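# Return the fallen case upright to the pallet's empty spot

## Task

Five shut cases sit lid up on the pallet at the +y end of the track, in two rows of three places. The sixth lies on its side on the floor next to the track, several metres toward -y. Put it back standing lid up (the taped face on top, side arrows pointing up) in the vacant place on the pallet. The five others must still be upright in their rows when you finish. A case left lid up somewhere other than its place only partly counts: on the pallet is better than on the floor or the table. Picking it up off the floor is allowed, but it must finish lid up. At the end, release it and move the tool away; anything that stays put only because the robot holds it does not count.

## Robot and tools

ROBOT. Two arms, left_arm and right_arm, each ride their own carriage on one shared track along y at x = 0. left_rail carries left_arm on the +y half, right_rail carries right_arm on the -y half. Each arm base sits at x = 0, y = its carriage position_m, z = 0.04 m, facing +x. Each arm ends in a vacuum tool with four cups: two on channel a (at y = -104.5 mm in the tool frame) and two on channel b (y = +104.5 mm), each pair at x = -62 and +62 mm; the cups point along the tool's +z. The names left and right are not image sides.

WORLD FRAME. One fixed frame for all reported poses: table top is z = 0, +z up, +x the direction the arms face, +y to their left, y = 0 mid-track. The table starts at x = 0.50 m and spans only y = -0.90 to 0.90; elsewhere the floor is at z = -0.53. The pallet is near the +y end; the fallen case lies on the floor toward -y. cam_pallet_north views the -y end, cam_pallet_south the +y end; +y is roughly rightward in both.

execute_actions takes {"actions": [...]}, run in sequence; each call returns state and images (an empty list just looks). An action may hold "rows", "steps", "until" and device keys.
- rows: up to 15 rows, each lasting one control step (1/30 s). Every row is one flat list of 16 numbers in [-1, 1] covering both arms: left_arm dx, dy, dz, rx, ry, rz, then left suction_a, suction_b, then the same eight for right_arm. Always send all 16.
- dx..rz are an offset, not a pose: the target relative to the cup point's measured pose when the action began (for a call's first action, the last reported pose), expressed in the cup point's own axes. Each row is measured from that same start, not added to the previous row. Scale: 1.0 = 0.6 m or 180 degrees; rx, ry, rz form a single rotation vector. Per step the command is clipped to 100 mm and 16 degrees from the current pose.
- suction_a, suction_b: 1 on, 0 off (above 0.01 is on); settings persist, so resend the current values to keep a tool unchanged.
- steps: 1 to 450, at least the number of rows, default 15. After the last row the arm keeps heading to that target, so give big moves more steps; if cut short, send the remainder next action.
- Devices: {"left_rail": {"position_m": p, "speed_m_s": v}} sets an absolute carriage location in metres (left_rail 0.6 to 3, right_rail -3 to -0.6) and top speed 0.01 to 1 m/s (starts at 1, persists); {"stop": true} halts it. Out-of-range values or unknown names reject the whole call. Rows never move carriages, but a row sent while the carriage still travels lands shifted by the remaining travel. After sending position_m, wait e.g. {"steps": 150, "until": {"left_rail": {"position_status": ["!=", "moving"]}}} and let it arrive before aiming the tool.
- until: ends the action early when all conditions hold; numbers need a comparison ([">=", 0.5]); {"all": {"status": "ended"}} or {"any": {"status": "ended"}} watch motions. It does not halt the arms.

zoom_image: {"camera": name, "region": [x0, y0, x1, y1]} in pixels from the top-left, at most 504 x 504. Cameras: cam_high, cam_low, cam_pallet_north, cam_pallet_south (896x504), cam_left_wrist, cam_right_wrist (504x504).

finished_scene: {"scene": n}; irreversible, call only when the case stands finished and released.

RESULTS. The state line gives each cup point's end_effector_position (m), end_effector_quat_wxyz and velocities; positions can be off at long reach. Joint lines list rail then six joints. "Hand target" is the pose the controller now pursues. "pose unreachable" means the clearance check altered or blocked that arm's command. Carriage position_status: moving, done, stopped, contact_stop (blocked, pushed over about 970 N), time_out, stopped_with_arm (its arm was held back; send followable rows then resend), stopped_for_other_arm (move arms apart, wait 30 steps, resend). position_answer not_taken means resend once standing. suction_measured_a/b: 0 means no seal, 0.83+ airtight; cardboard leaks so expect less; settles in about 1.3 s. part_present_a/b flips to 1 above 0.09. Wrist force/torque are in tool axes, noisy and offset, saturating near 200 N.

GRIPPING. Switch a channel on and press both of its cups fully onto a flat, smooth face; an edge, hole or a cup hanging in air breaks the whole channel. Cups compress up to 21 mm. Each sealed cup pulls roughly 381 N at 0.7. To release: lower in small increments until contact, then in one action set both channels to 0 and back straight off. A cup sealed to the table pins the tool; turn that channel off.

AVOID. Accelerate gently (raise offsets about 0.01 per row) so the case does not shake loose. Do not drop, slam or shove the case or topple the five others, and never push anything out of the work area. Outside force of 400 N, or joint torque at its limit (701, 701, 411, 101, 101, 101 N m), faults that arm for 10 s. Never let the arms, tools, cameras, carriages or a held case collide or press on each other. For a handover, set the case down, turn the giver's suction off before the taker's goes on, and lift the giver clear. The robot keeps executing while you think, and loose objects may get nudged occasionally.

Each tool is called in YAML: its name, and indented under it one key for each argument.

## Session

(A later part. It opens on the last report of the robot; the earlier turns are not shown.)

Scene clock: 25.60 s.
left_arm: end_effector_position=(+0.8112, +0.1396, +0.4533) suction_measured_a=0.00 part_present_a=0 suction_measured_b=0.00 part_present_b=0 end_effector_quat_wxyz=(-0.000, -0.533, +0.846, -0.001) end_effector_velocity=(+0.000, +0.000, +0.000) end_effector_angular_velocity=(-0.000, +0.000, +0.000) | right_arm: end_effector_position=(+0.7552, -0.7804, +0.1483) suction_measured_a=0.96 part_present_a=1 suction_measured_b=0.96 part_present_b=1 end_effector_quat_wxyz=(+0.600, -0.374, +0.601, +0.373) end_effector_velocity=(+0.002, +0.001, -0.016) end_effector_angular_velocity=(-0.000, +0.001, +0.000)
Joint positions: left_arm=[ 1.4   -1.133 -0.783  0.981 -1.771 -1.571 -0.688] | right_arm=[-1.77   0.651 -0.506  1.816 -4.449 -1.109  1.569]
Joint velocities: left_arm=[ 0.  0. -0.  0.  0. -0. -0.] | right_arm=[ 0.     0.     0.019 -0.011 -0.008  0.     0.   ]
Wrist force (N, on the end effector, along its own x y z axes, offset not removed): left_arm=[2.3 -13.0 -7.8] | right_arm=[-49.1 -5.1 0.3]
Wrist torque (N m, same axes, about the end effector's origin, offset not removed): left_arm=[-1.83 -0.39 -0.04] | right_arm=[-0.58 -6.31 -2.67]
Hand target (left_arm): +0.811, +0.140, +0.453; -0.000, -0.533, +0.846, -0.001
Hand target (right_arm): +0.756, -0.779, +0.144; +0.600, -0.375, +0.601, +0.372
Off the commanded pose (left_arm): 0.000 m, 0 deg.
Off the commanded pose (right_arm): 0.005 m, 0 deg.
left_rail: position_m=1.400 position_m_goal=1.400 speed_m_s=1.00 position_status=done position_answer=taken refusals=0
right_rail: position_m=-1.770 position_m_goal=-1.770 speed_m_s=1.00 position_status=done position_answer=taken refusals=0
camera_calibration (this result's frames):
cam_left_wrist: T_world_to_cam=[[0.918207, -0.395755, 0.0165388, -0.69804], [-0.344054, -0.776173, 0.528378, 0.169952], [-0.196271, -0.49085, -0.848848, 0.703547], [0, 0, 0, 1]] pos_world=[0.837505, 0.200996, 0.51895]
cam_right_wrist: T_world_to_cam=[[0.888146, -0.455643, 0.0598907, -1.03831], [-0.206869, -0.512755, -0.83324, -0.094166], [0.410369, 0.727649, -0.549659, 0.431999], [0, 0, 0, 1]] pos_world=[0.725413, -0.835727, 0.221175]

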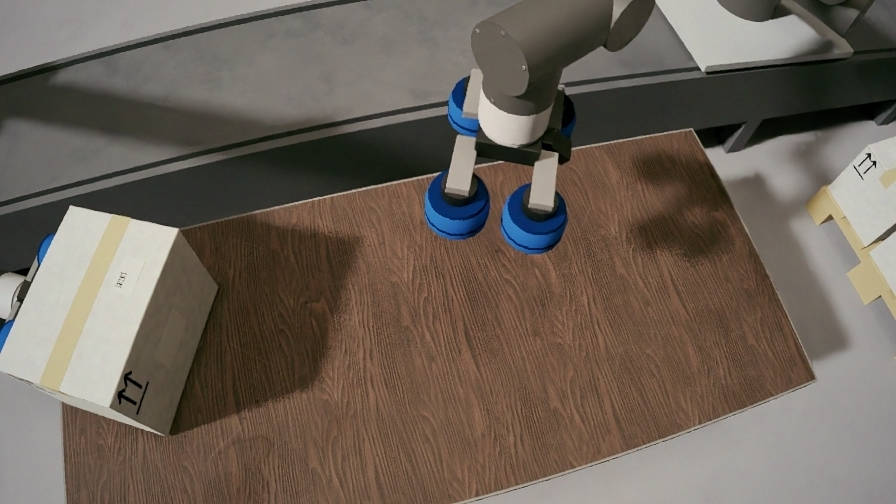

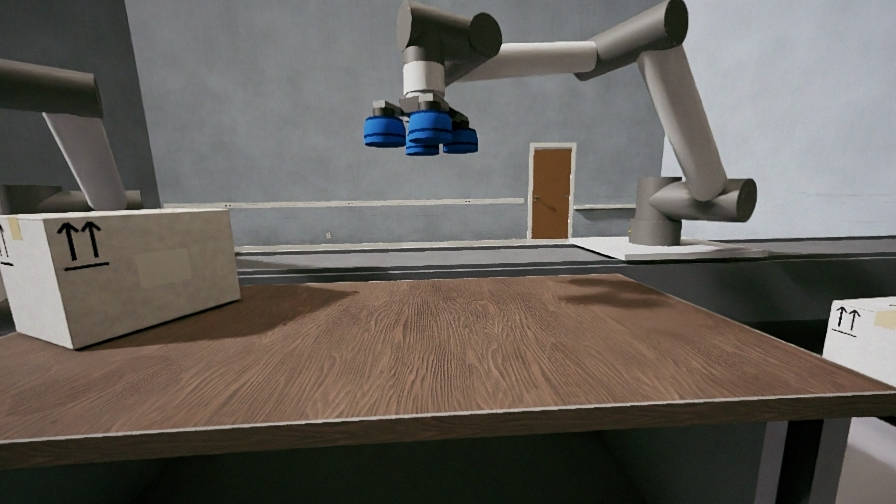

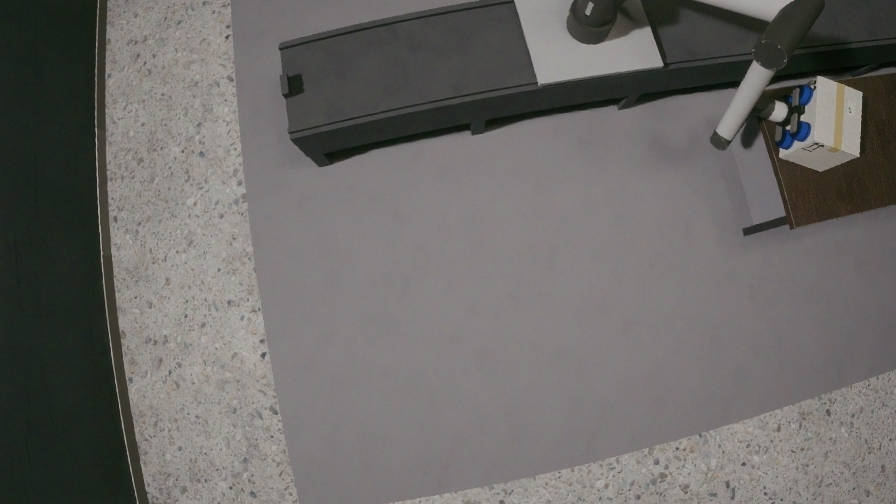

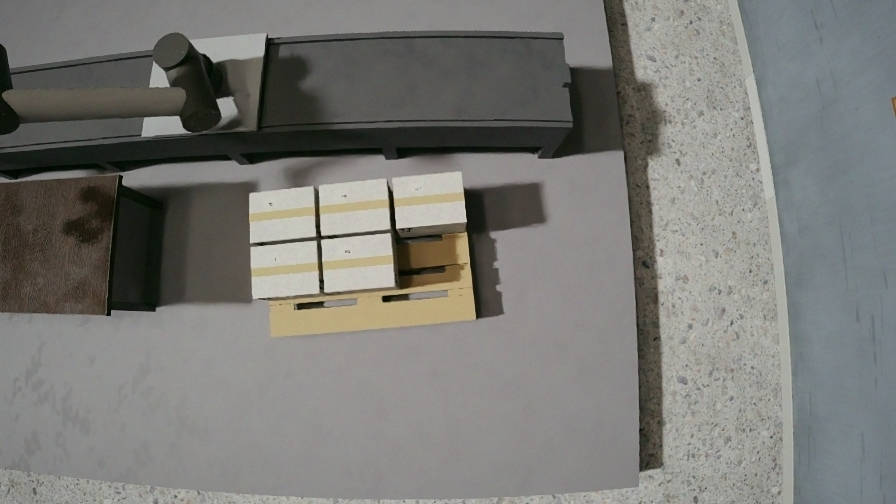

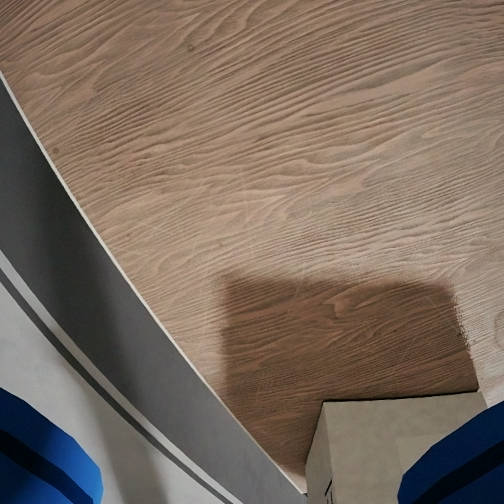

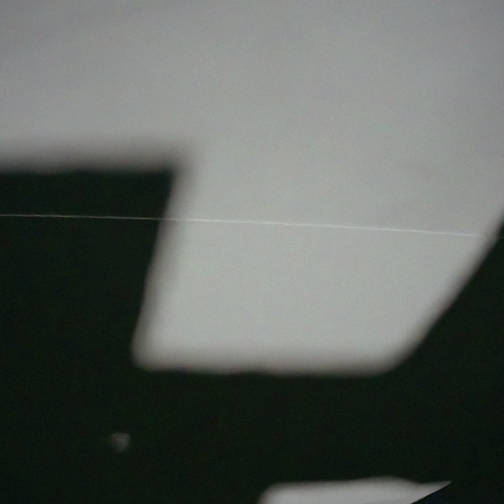

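execute_actions:
  actions:
    - {"rows":[ [0,0,0,0,0,0,0,0, 0.0105,0,0,0,0,0,1,1] ],"steps":1}

Scene clock: 25.97 s.
left_arm: end_effector_position=(+0.8112, +0.1396, +0.4533) suction_measured_a=0.00 part_present_a=0 suction_measured_b=0.00 part_present_b=0 end_effector_quat_wxyz=(-0.000, -0.533, +0.846, -0.001) end_effector_velocity=(+0.000, +0.000, +0.000) end_effector_angular_velocity=(-0.000, -0.000, -0.000) | right_arm: end_effector_position=(+0.7561, -0.7795, +0.1442) suction_measured_a=0.96 part_present_a=1 suction_measured_b=0.96 part_present_b=1 end_effector_quat_wxyz=(+0.600, -0.375, +0.601, +0.372) end_effector_velocity=(-0.001, -0.000, -0.007) end_effector_angular_velocity=(-0.003, +0.003, -0.000)
Joint positions: left_arm=[ 1.4   -1.133 -0.783  0.981 -1.771 -1.571 -0.688] | right_arm=[-1.77   0.651 -0.501  1.812 -4.449 -1.109  1.566]
Joint velocities: left_arm=[ 0.  0. -0. -0. -0. -0.  0.] | right_arm=[ 0.    -0.     0.007 -0.001 -0.002 -0.    -0.   ]
Wrist force (N, on the end effector, along its own x y z axes, offset not removed): left_arm=[-5.4 -4.6 -4.2] | right_arm=[-51.0 -4.4 0.4]
Wrist torque (N m, same axes, about the end effector's origin, offset not removed): left_arm=[-0.46 0.53 0.05] | right_arm=[-0.52 -6.13 -2.64]
Hand target (left_arm): +0.811, +0.140, +0.453; -0.000, -0.533, +0.846, -0.001
Hand target (right_arm): +0.755, -0.781, +0.142; +0.600, -0.374, +0.601, +0.373
Off the commanded pose (left_arm): 0.000 m, 0 deg.
Off the commanded pose (right_arm): 0.003 m, 0 deg.
left_rail: position_m=1.400 position_m_goal=1.400 speed_m_s=1.00 position_status=done position_answer=taken refusals=0
right_rail: position_m=-1.770 position_m_goal=-1.770 speed_m_s=1.00 position_status=done position_answer=taken refusals=0
camera_calibration (this result's frames):
cam_left_wrist: T_world_to_cam=[[0.918207, -0.395755, 0.0165387, -0.69804], [-0.344054, -0.776173, 0.528377, 0.169953], [-0.196271, -0.49085, -0.848849, 0.703547], [0, 0, 0, 1]] pos_world=[0.837505, 0.200996, 0.51895]
cam_right_wrist: T_world_to_cam=[[0.888174, -0.455379, 0.0614617, -1.03847], [-0.206043, -0.514234, -0.832532, -0.098756], [0.410723, 0.72677, -0.550557, 0.427915], [0, 0, 0, 1]] pos_world=[0.726238, -0.834676, 0.2172]

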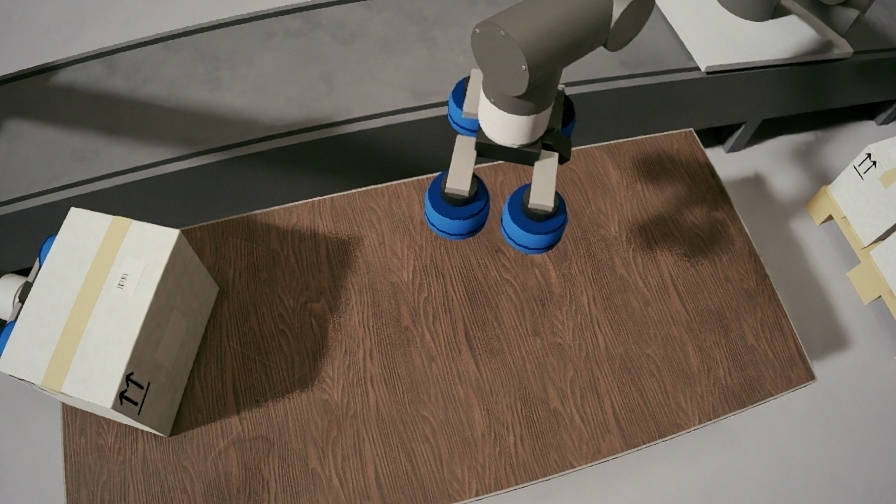

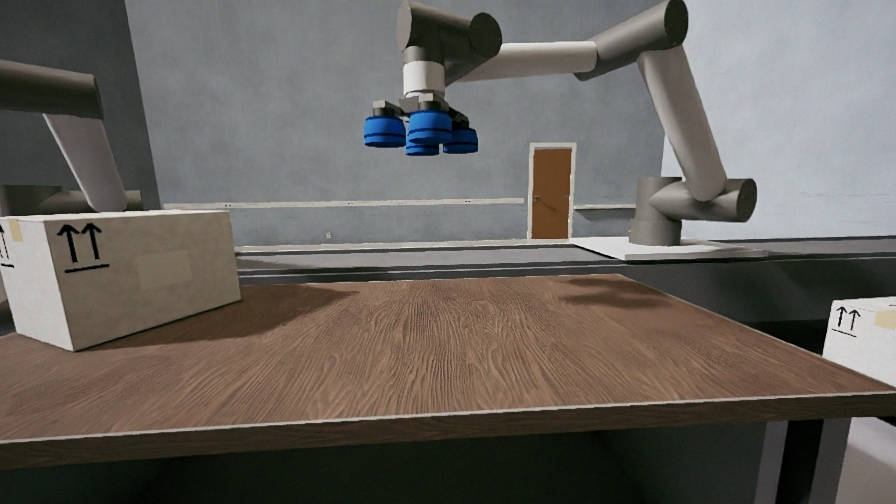

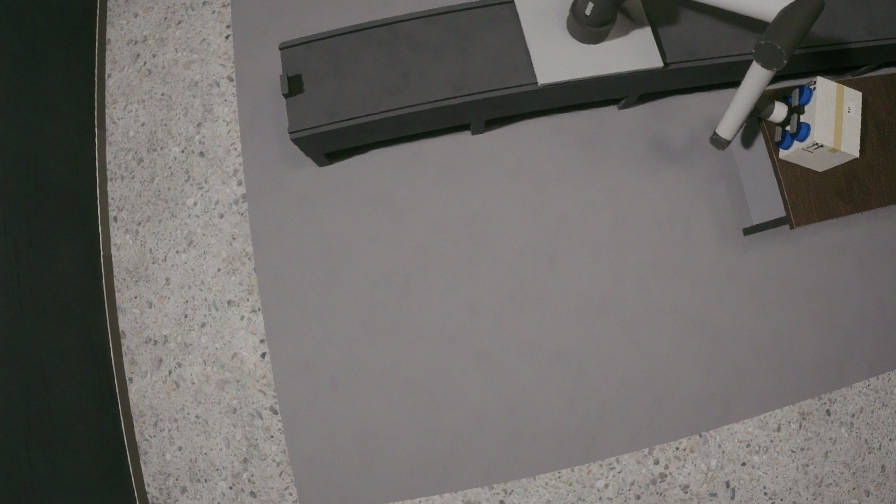

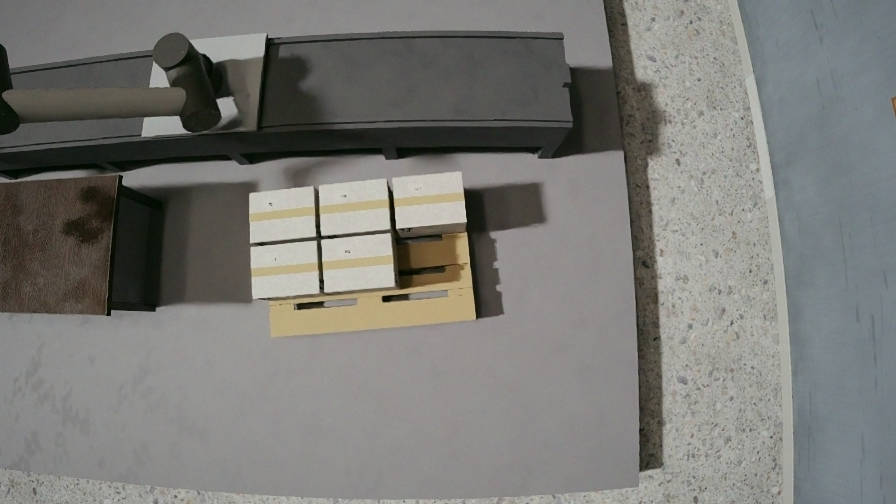

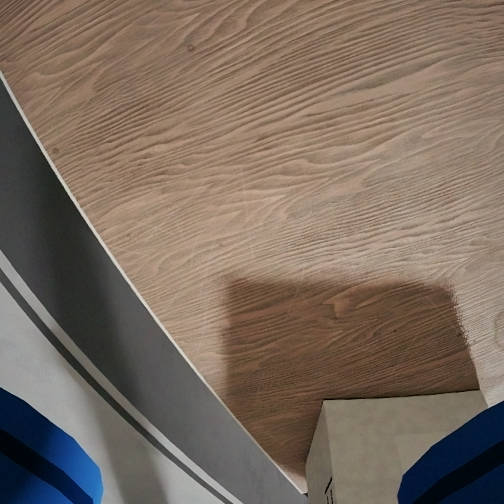

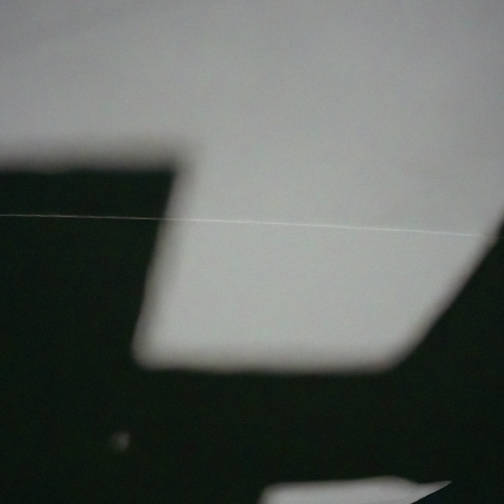

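execute_actions:
  actions: []

Scene clock: 27.03 s.
left_arm: end_effector_position=(+0.8112, +0.1396, +0.4533) suction_measured_a=0.00 part_present_a=0 suction_measured_b=0.00 part_present_b=0 end_effector_quat_wxyz=(-0.000, -0.533, +0.846, -0.001) end_effector_velocity=(+0.000, -0.000, -0.000) end_effector_angular_velocity=(+0.000, +0.000, +0.000) | right_arm: end_effector_position=(+0.7552, -0.7804, +0.1420) suction_measured_a=0.96 part_present_a=1 suction_measured_b=0.96 part_present_b=1 end_effector_quat_wxyz=(+0.600, -0.374, +0.601, +0.373) end_effector_velocity=(+0.000, -0.000, -0.000) end_effector_angular_velocity=(-0.000, +0.000, -0.000)
Joint positions: left_arm=[ 1.4   -1.133 -0.783  0.981 -1.771 -1.571 -0.688] | right_arm=[-1.77   0.651 -0.498  1.813 -4.453 -1.109  1.569]
Joint velocities: left_arm=[ 0. -0.  0. -0.  0.  0. -0.] | right_arm=[ 0. -0.  0.  0.  0. -0.  0.]
Wrist force (N, on the end effector, along its own x y z axes, offset not removed): left_arm=[6.0 -7.7 -5.3] | right_arm=[-53.1 -3.7 1.5]
Wrist torque (N m, same axes, about the end effector's origin, offset not removed): left_arm=[-1.02 -0.95 -0.09] | right_arm=[-0.40 -5.94 -2.60]
Hand target (left_arm): +0.811, +0.140, +0.453; -0.000, -0.533, +0.846, -0.001
Hand target (right_arm): +0.755, -0.781, +0.142; +0.600, -0.374, +0.601, +0.373
Off the commanded pose (left_arm): 0.000 m, 0 deg.
Off the commanded pose (right_arm): 0.000 m, 0 deg.
left_rail: position_m=1.400 position_m_goal=1.400 speed_m_s=1.00 position_status=done position_answer=taken refusals=0
right_rail: position_m=-1.770 position_m_goal=-1.770 speed_m_s=1.00 position_status=done position_answer=taken refusals=0
camera_calibration (this result's frames):
cam_left_wrist: T_world_to_cam=[[0.918207, -0.395755, 0.0165388, -0.69804], [-0.344054, -0.776173, 0.528377, 0.169953], [-0.196271, -0.49085, -0.848848, 0.703547], [0, 0, 0, 1]] pos_world=[0.837505, 0.200996, 0.51895]
cam_right_wrist: T_world_to_cam=[[0.888144, -0.455645, 0.0599002, -1.03794], [-0.206873, -0.512776, -0.833225, -0.0994222], [0.41037, 0.727633, -0.549679, 0.42853], [0, 0, 0, 1]] pos_world=[0.725419, -0.835726, 0.214886]

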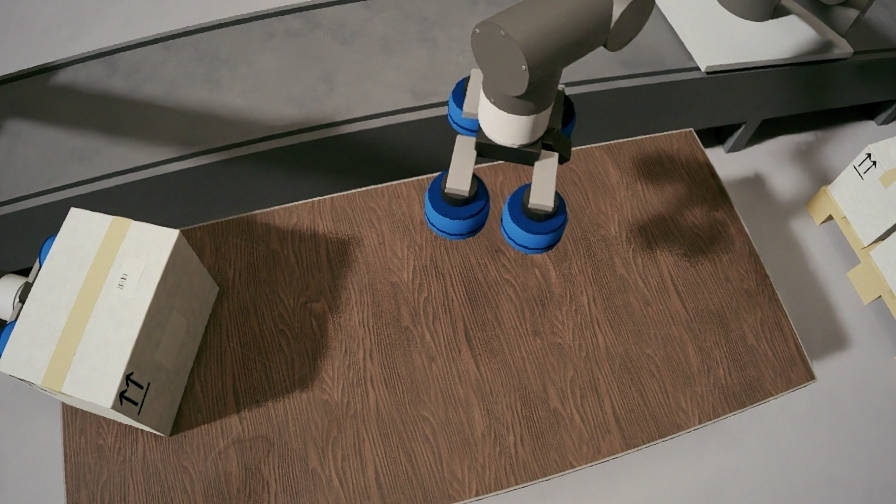

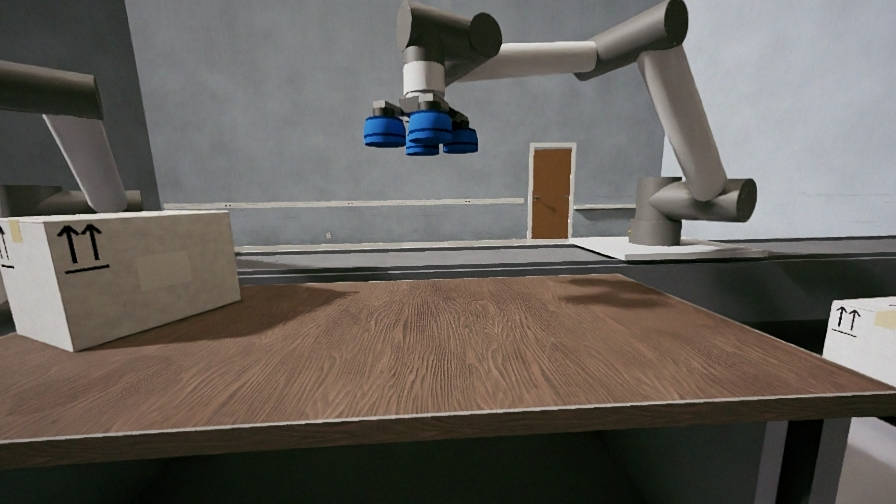

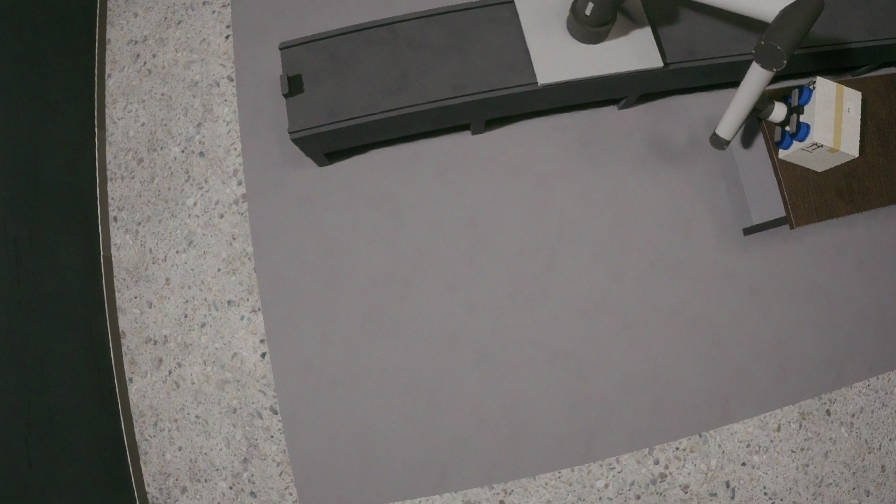

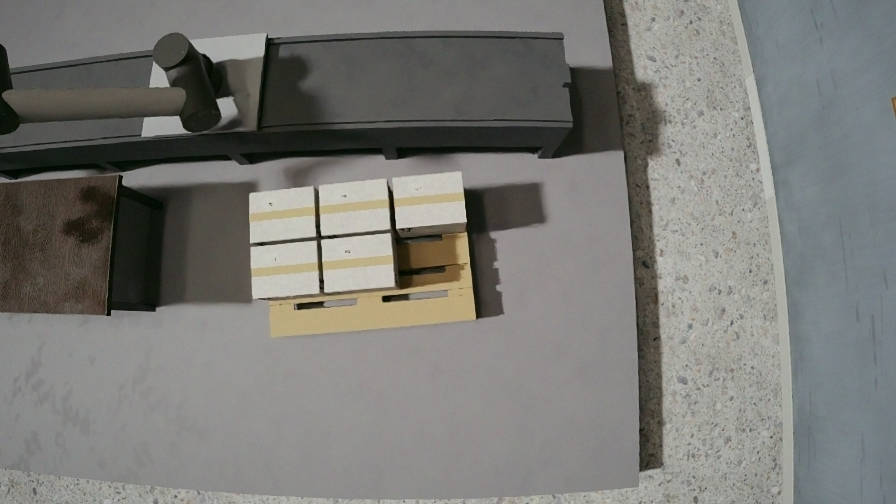

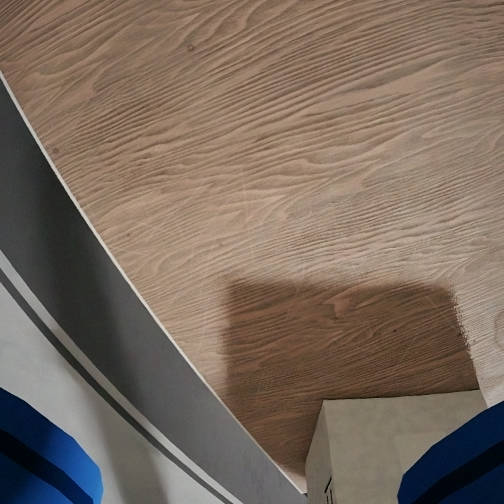

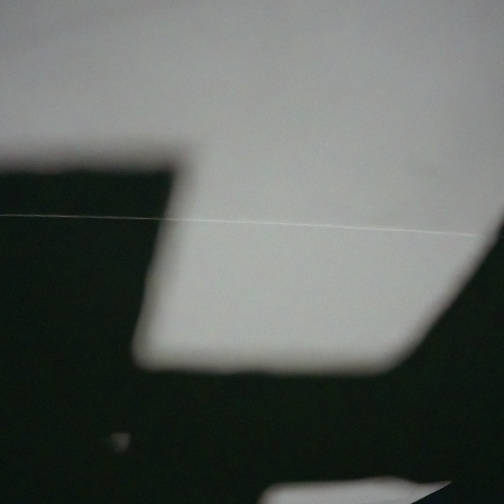

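execute_actions:
  actions:
    - {"rows":[ [0,0,0,0,0,0,0,0, 0.0033,0,0,0,0,0,1,1] ],"steps":1}

Scene clock: 27.27 s.
left_arm: end_effector_position=(+0.8112, +0.1396, +0.4533) suction_measured_a=0.00 part_present_a=0 suction_measured_b=0.00 part_present_b=0 end_effector_quat_wxyz=(-0.000, -0.533, +0.846, -0.001) end_effector_velocity=(-0.000, -0.000, -0.000) end_effector_angular_velocity=(+0.000, +0.000, -0.000) | right_arm: end_effector_position=(+0.7552, -0.7804, +0.1419) suction_measured_a=0.96 part_present_a=1 suction_measured_b=0.96 part_present_b=1 end_effector_quat_wxyz=(+0.600, -0.374, +0.601, +0.373) end_effector_velocity=(-0.001, -0.001, -0.004) end_effector_angular_velocity=(-0.001, +0.001, -0.000)
Joint positions: left_arm=[ 1.4   -1.133 -0.783  0.981 -1.771 -1.571 -0.688] | right_arm=[-1.77   0.651 -0.498  1.813 -4.453 -1.109  1.569]
Joint velocities: left_arm=[ 0. -0.  0.  0. -0.  0.  0.] | right_arm=[ 0.    -0.     0.004  0.    -0.003 -0.     0.   ]
Wrist force (N, on the end effector, along its own x y z axes, offset not removed): left_arm=[3.8 -3.5 -7.3] | right_arm=[-52.5 -4.0 2.1]
Wrist torque (N m, same axes, about the end effector's origin, offset not removed): left_arm=[-0.43 -0.57 0.02] | right_arm=[-0.47 -5.96 -2.59]
Hand target (left_arm): +0.811, +0.140, +0.453; -0.000, -0.533, +0.846, -0.001
Hand target (right_arm): +0.755, -0.781, +0.140; +0.600, -0.374, +0.601, +0.373
Off the commanded pose (left_arm): 0.000 m, 0 deg.
Off the commanded pose (right_arm): 0.002 m, 0 deg.
left_rail: position_m=1.400 position_m_goal=1.400 speed_m_s=1.00 position_status=done position_answer=taken refusals=0
right_rail: position_m=-1.770 position_m_goal=-1.770 speed_m_s=1.00 position_status=done position_answer=taken refusals=0
camera_calibration (this result's frames):
cam_left_wrist: T_world_to_cam=[[0.918207, -0.395755, 0.0165387, -0.69804], [-0.344054, -0.776173, 0.528377, 0.169953], [-0.196271, -0.49085, -0.848848, 0.703547], [0, 0, 0, 1]] pos_world=[0.837505, 0.200996, 0.51895]
cam_right_wrist: T_world_to_cam=[[0.888144, -0.455645, 0.0598931, -1.03794], [-0.206884, -0.512783, -0.833218, -0.0994569], [0.410364, 0.727627, -0.549691, 0.428517], [0, 0, 0, 1]] pos_world=[0.725415, -0.835732, 0.214848]

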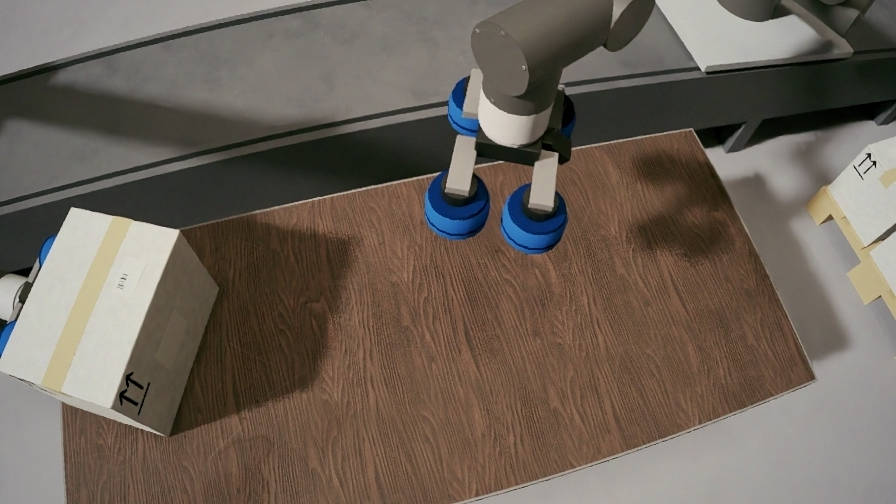

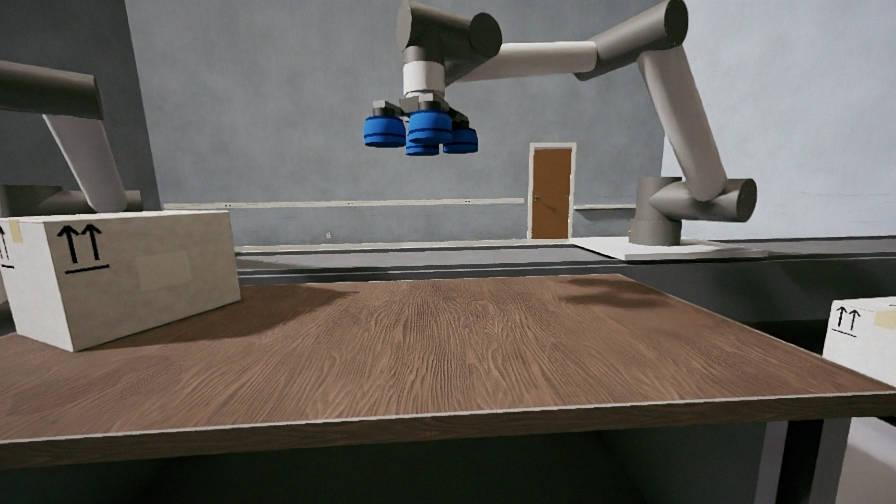

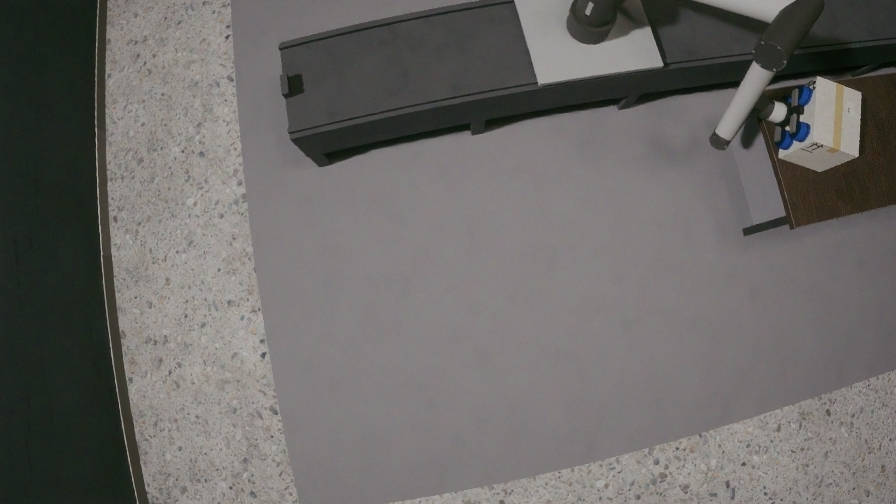

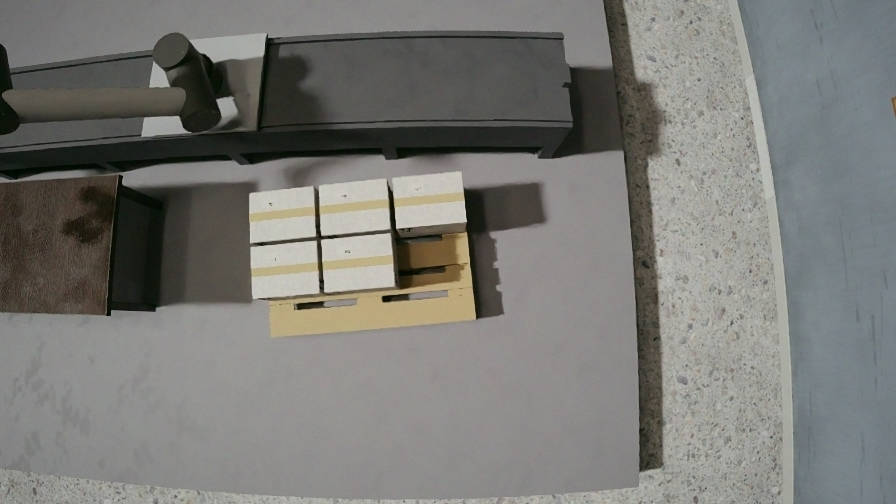

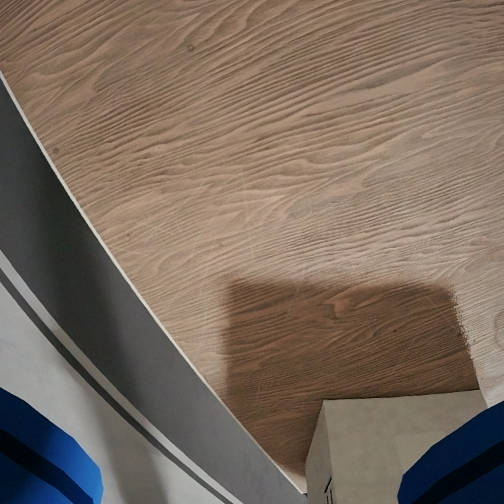

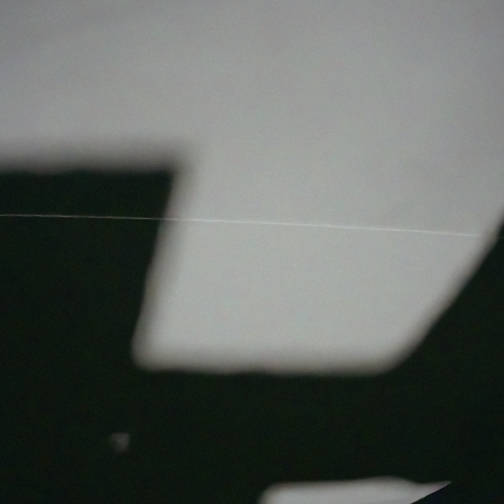

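execute_actions:
  actions:
    - {"rows":[ [0,0,0,0,0,0,0,0, 0.0048,0,0,0,0,0,1,1] ],"steps":1}

Scene clock: 27.83 s.
left_arm: end_effector_position=(+0.8112, +0.1396, +0.4533) suction_measured_a=0.00 part_present_a=0 suction_measured_b=0.00 part_present_b=0 end_effector_quat_wxyz=(-0.000, -0.533, +0.846, -0.001) end_effector_velocity=(-0.000, +0.000, +0.000) end_effector_angular_velocity=(-0.000, -0.000, +0.000) | right_arm: end_effector_position=(+0.7552, -0.7804, +0.1403) suction_measured_a=0.96 part_present_a=1 suction_measured_b=0.96 part_present_b=1 end_effector_quat_wxyz=(+0.600, -0.374, +0.601, +0.373) end_effector_velocity=(+0.000, +0.000, -0.003) end_effector_angular_velocity=(-0.001, +0.001, -0.000)
Joint positions: left_arm=[ 1.4   -1.133 -0.783  0.981 -1.771 -1.571 -0.688] | right_arm=[-1.77   0.651 -0.496  1.812 -4.455 -1.109  1.569]
Joint velocities: left_arm=[ 0. -0. -0.  0. -0. -0. -0.] | right_arm=[ 0.    -0.     0.002 -0.001  0.    -0.    -0.   ]
Wrist force (N, on the end effector, along its own x y z axes, offset not removed): left_arm=[-0.8 -6.7 -2.9] | right_arm=[-102.7 2.0 -12.2]
Wrist torque (N m, same axes, about the end effector's origin, offset not removed): left_arm=[-0.84 -0.25 0.10] | right_arm=[0.62 -6.24 -10.39]
Hand target (left_arm): +0.811, +0.140, +0.453; -0.000, -0.533, +0.846, -0.001
Hand target (right_arm): +0.755, -0.781, +0.139; +0.600, -0.374, +0.601, +0.373
Off the commanded pose (left_arm): 0.000 m, 0 deg.
Off the commanded pose (right_arm): 0.001 m, 0 deg.
left_rail: position_m=1.400 position_m_goal=1.400 speed_m_s=1.00 position_status=done position_answer=taken refusals=0
right_rail: position_m=-1.770 position_m_goal=-1.770 speed_m_s=1.00 position_status=done position_answer=taken refusals=0
camera_calibration (this result's frames):
cam_left_wrist: T_world_to_cam=[[0.918207, -0.395755, 0.0165388, -0.69804], [-0.344054, -0.776173, 0.528378, 0.169953], [-0.196271, -0.49085, -0.848848, 0.703547], [0, 0, 0, 1]] pos_world=[0.837505, 0.200996, 0.51895]
cam_right_wrist: T_world_to_cam=[[0.888127, -0.455659, 0.0600426, -1.03787], [-0.206653, -0.512605, -0.833385, -0.100854], [0.410518, 0.727744, -0.549421, 0.42752], [0, 0, 0, 1]] pos_world=[0.725411, -0.835737, 0.213154]

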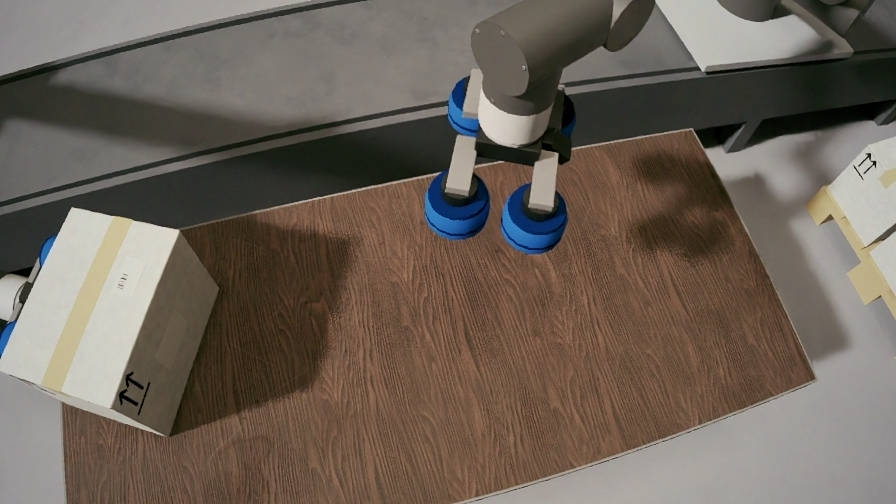

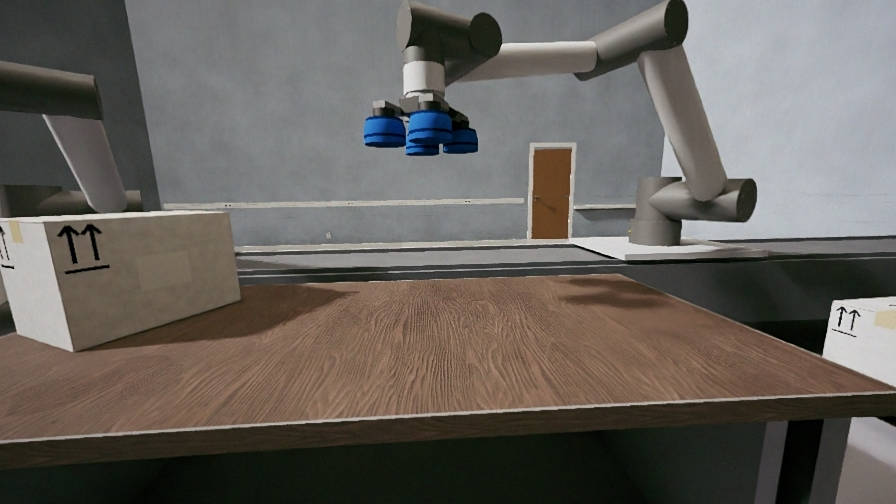

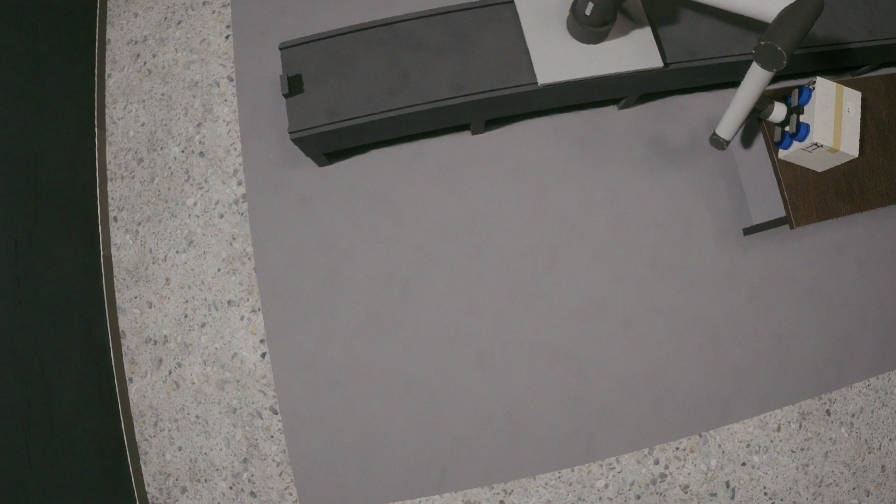

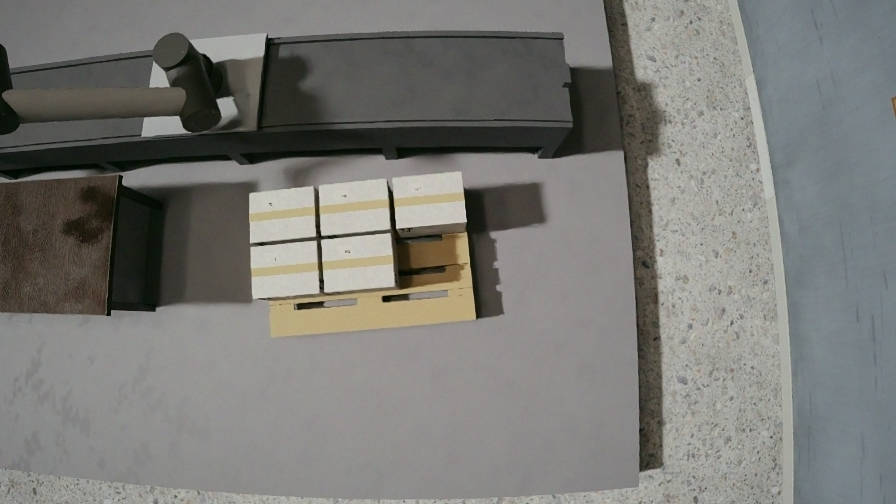

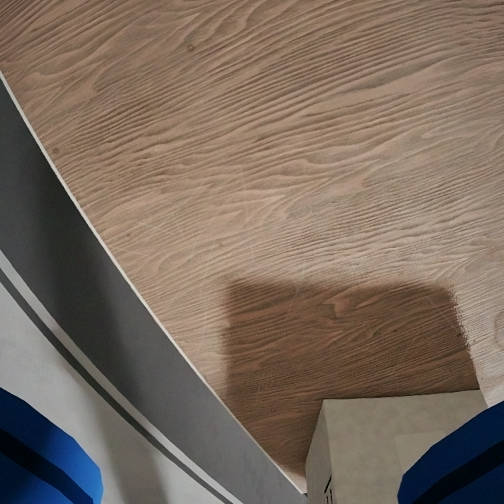

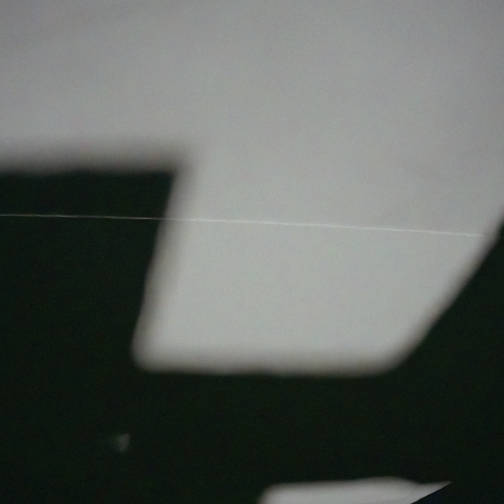

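Contact made at 0.1403. Releasing now with a step back-off.

execute_actions:
  actions:
    - {"rows":[ [0,0,0,0,0,0,0,0, 0,0,-0.1,0,0,0,0,0], [0,0,0,0,0,0,0,0, 0,0,-0.12,0,0,0,0,0], [0,0,0,0,0,0,0,0, 0,0,-0.13,0,0,0,0,0] ],"steps":5}
    - {"right_rail":{"position_m":-2.7},"steps":1}

Scene clock: 28.43 s.
left_arm: end_effector_position=(+0.8112, +0.1396, +0.4533) suction_measured_a=0.00 part_present_a=0 suction_measured_b=0.00 part_present_b=0 end_effector_quat_wxyz=(-0.000, -0.533, +0.846, -0.001) end_effector_velocity=(+0.000, +0.000, -0.000) end_effector_angular_velocity=(+0.000, +0.000, +0.000) | right_arm: end_effector_position=(+0.7362, -0.8211, +0.1391) suction_measured_a=0.01 part_present_a=0 suction_measured_b=0.01 part_present_b=0 end_effector_quat_wxyz=(+0.600, -0.374, +0.602, +0.373) end_effector_velocity=(-0.109, -0.214, -0.008) end_effector_angular_velocity=(-0.009, +0.014, -0.001)
Joint positions: left_arm=[ 1.4   -1.133 -0.783  0.981 -1.771 -1.571 -0.688] | right_arm=[-1.77   0.628 -0.507  1.879 -4.509 -1.086  1.569]
Joint velocities: left_arm=[ 0.  0.  0. -0.  0. -0.  0.] | right_arm=[-0.011 -0.111 -0.051  0.347 -0.28   0.11  -0.   ]
Wrist force (N, on the end effector, along its own x y z axes, offset not removed): left_arm=[-0.3 -5.5 -7.8] | right_arm=[-1.0 -1.9 1.6]
Wrist torque (N m, same axes, about the end effector's origin, offset not removed): left_arm=[-0.56 -0.02 0.01] | right_arm=[-0.10 0.17 -0.35]
Hand target (left_arm): +0.811, +0.140, +0.453; -0.000, -0.533, +0.846, -0.001
Hand target (right_arm): +0.722, -0.850, +0.140; +0.600, -0.374, +0.601, +0.373
Off the commanded pose (left_arm): 0.000 m, 0 deg.
Off the commanded pose (right_arm): 0.033 m, 0 deg.
left_rail: position_m=1.400 position_m_goal=1.400 speed_m_s=1.00 position_status=done position_answer=taken refusals=0
right_rail: position_m=-1.770 position_m_goal=-2.700 speed_m_s=1.00 position_status=moving position_answer=taken refusals=0
camera_calibration (this result's frames):
cam_left_wrist: T_world_to_cam=[[0.918207, -0.395755, 0.0165387, -0.69804], [-0.344054, -0.776173, 0.528377, 0.169953], [-0.196271, -0.49085, -0.848848, 0.703547], [0, 0, 0, 1]] pos_world=[0.837505, 0.200996, 0.51895]
cam_right_wrist: T_world_to_cam=[[0.888013, -0.455994, 0.059182, -1.03953], [-0.208035, -0.513202, -0.832674, -0.12616], [0.410067, 0.727113, -0.550593, 0.464317], [0, 0, 0, 1]] pos_world=[0.706469, -0.876376, 0.212121]

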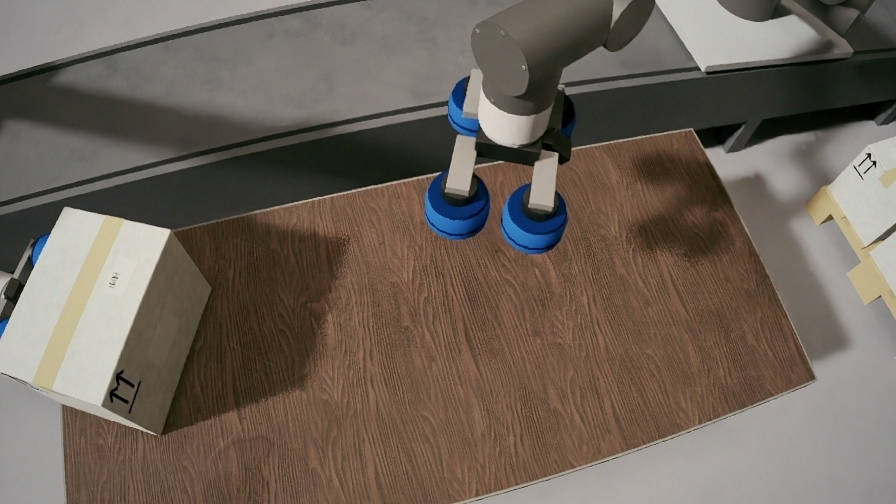

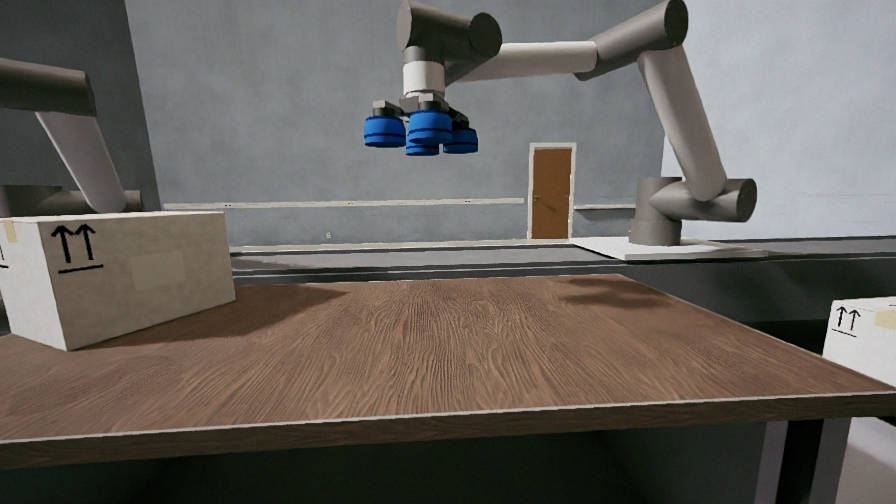

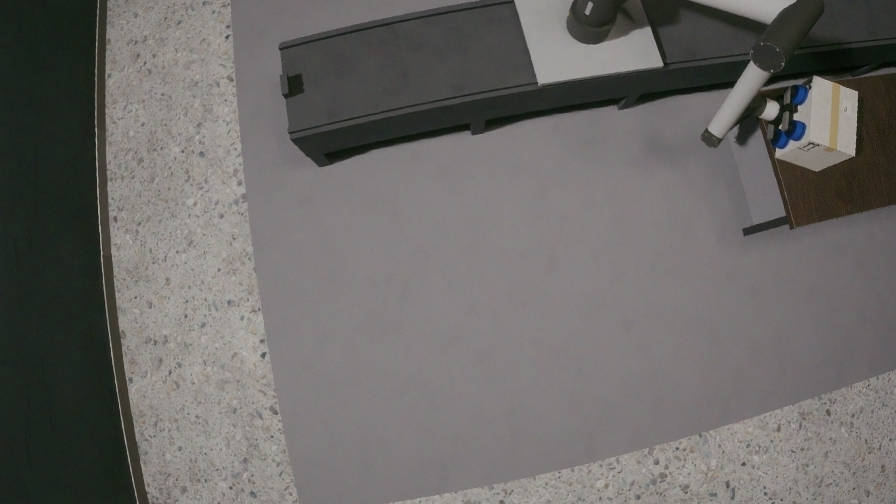

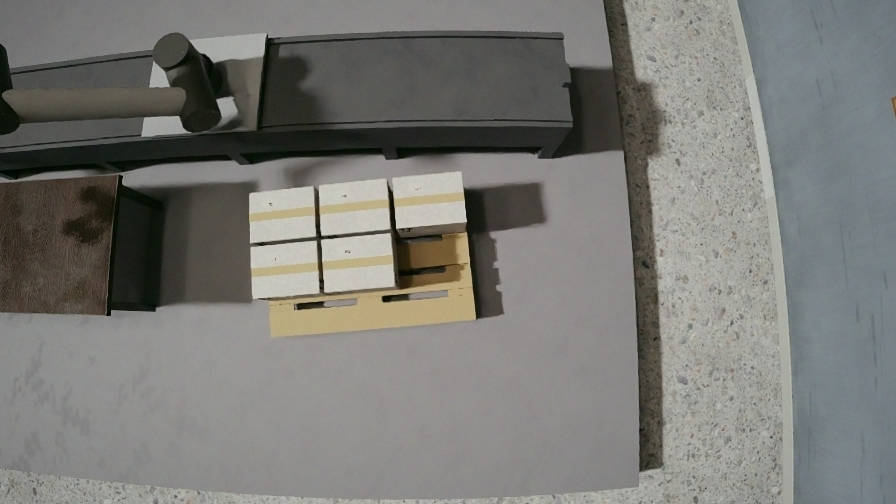

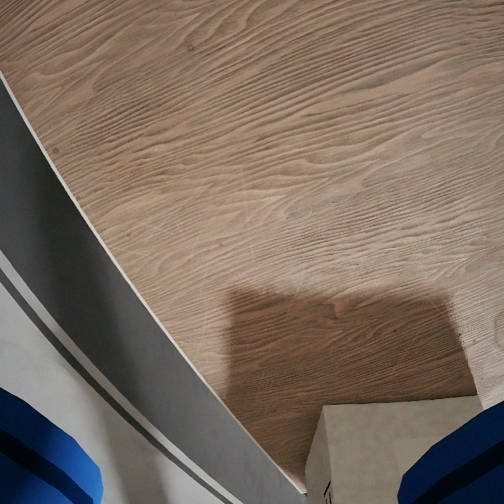

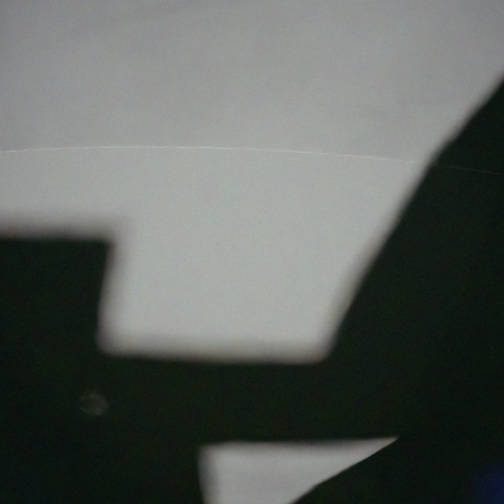

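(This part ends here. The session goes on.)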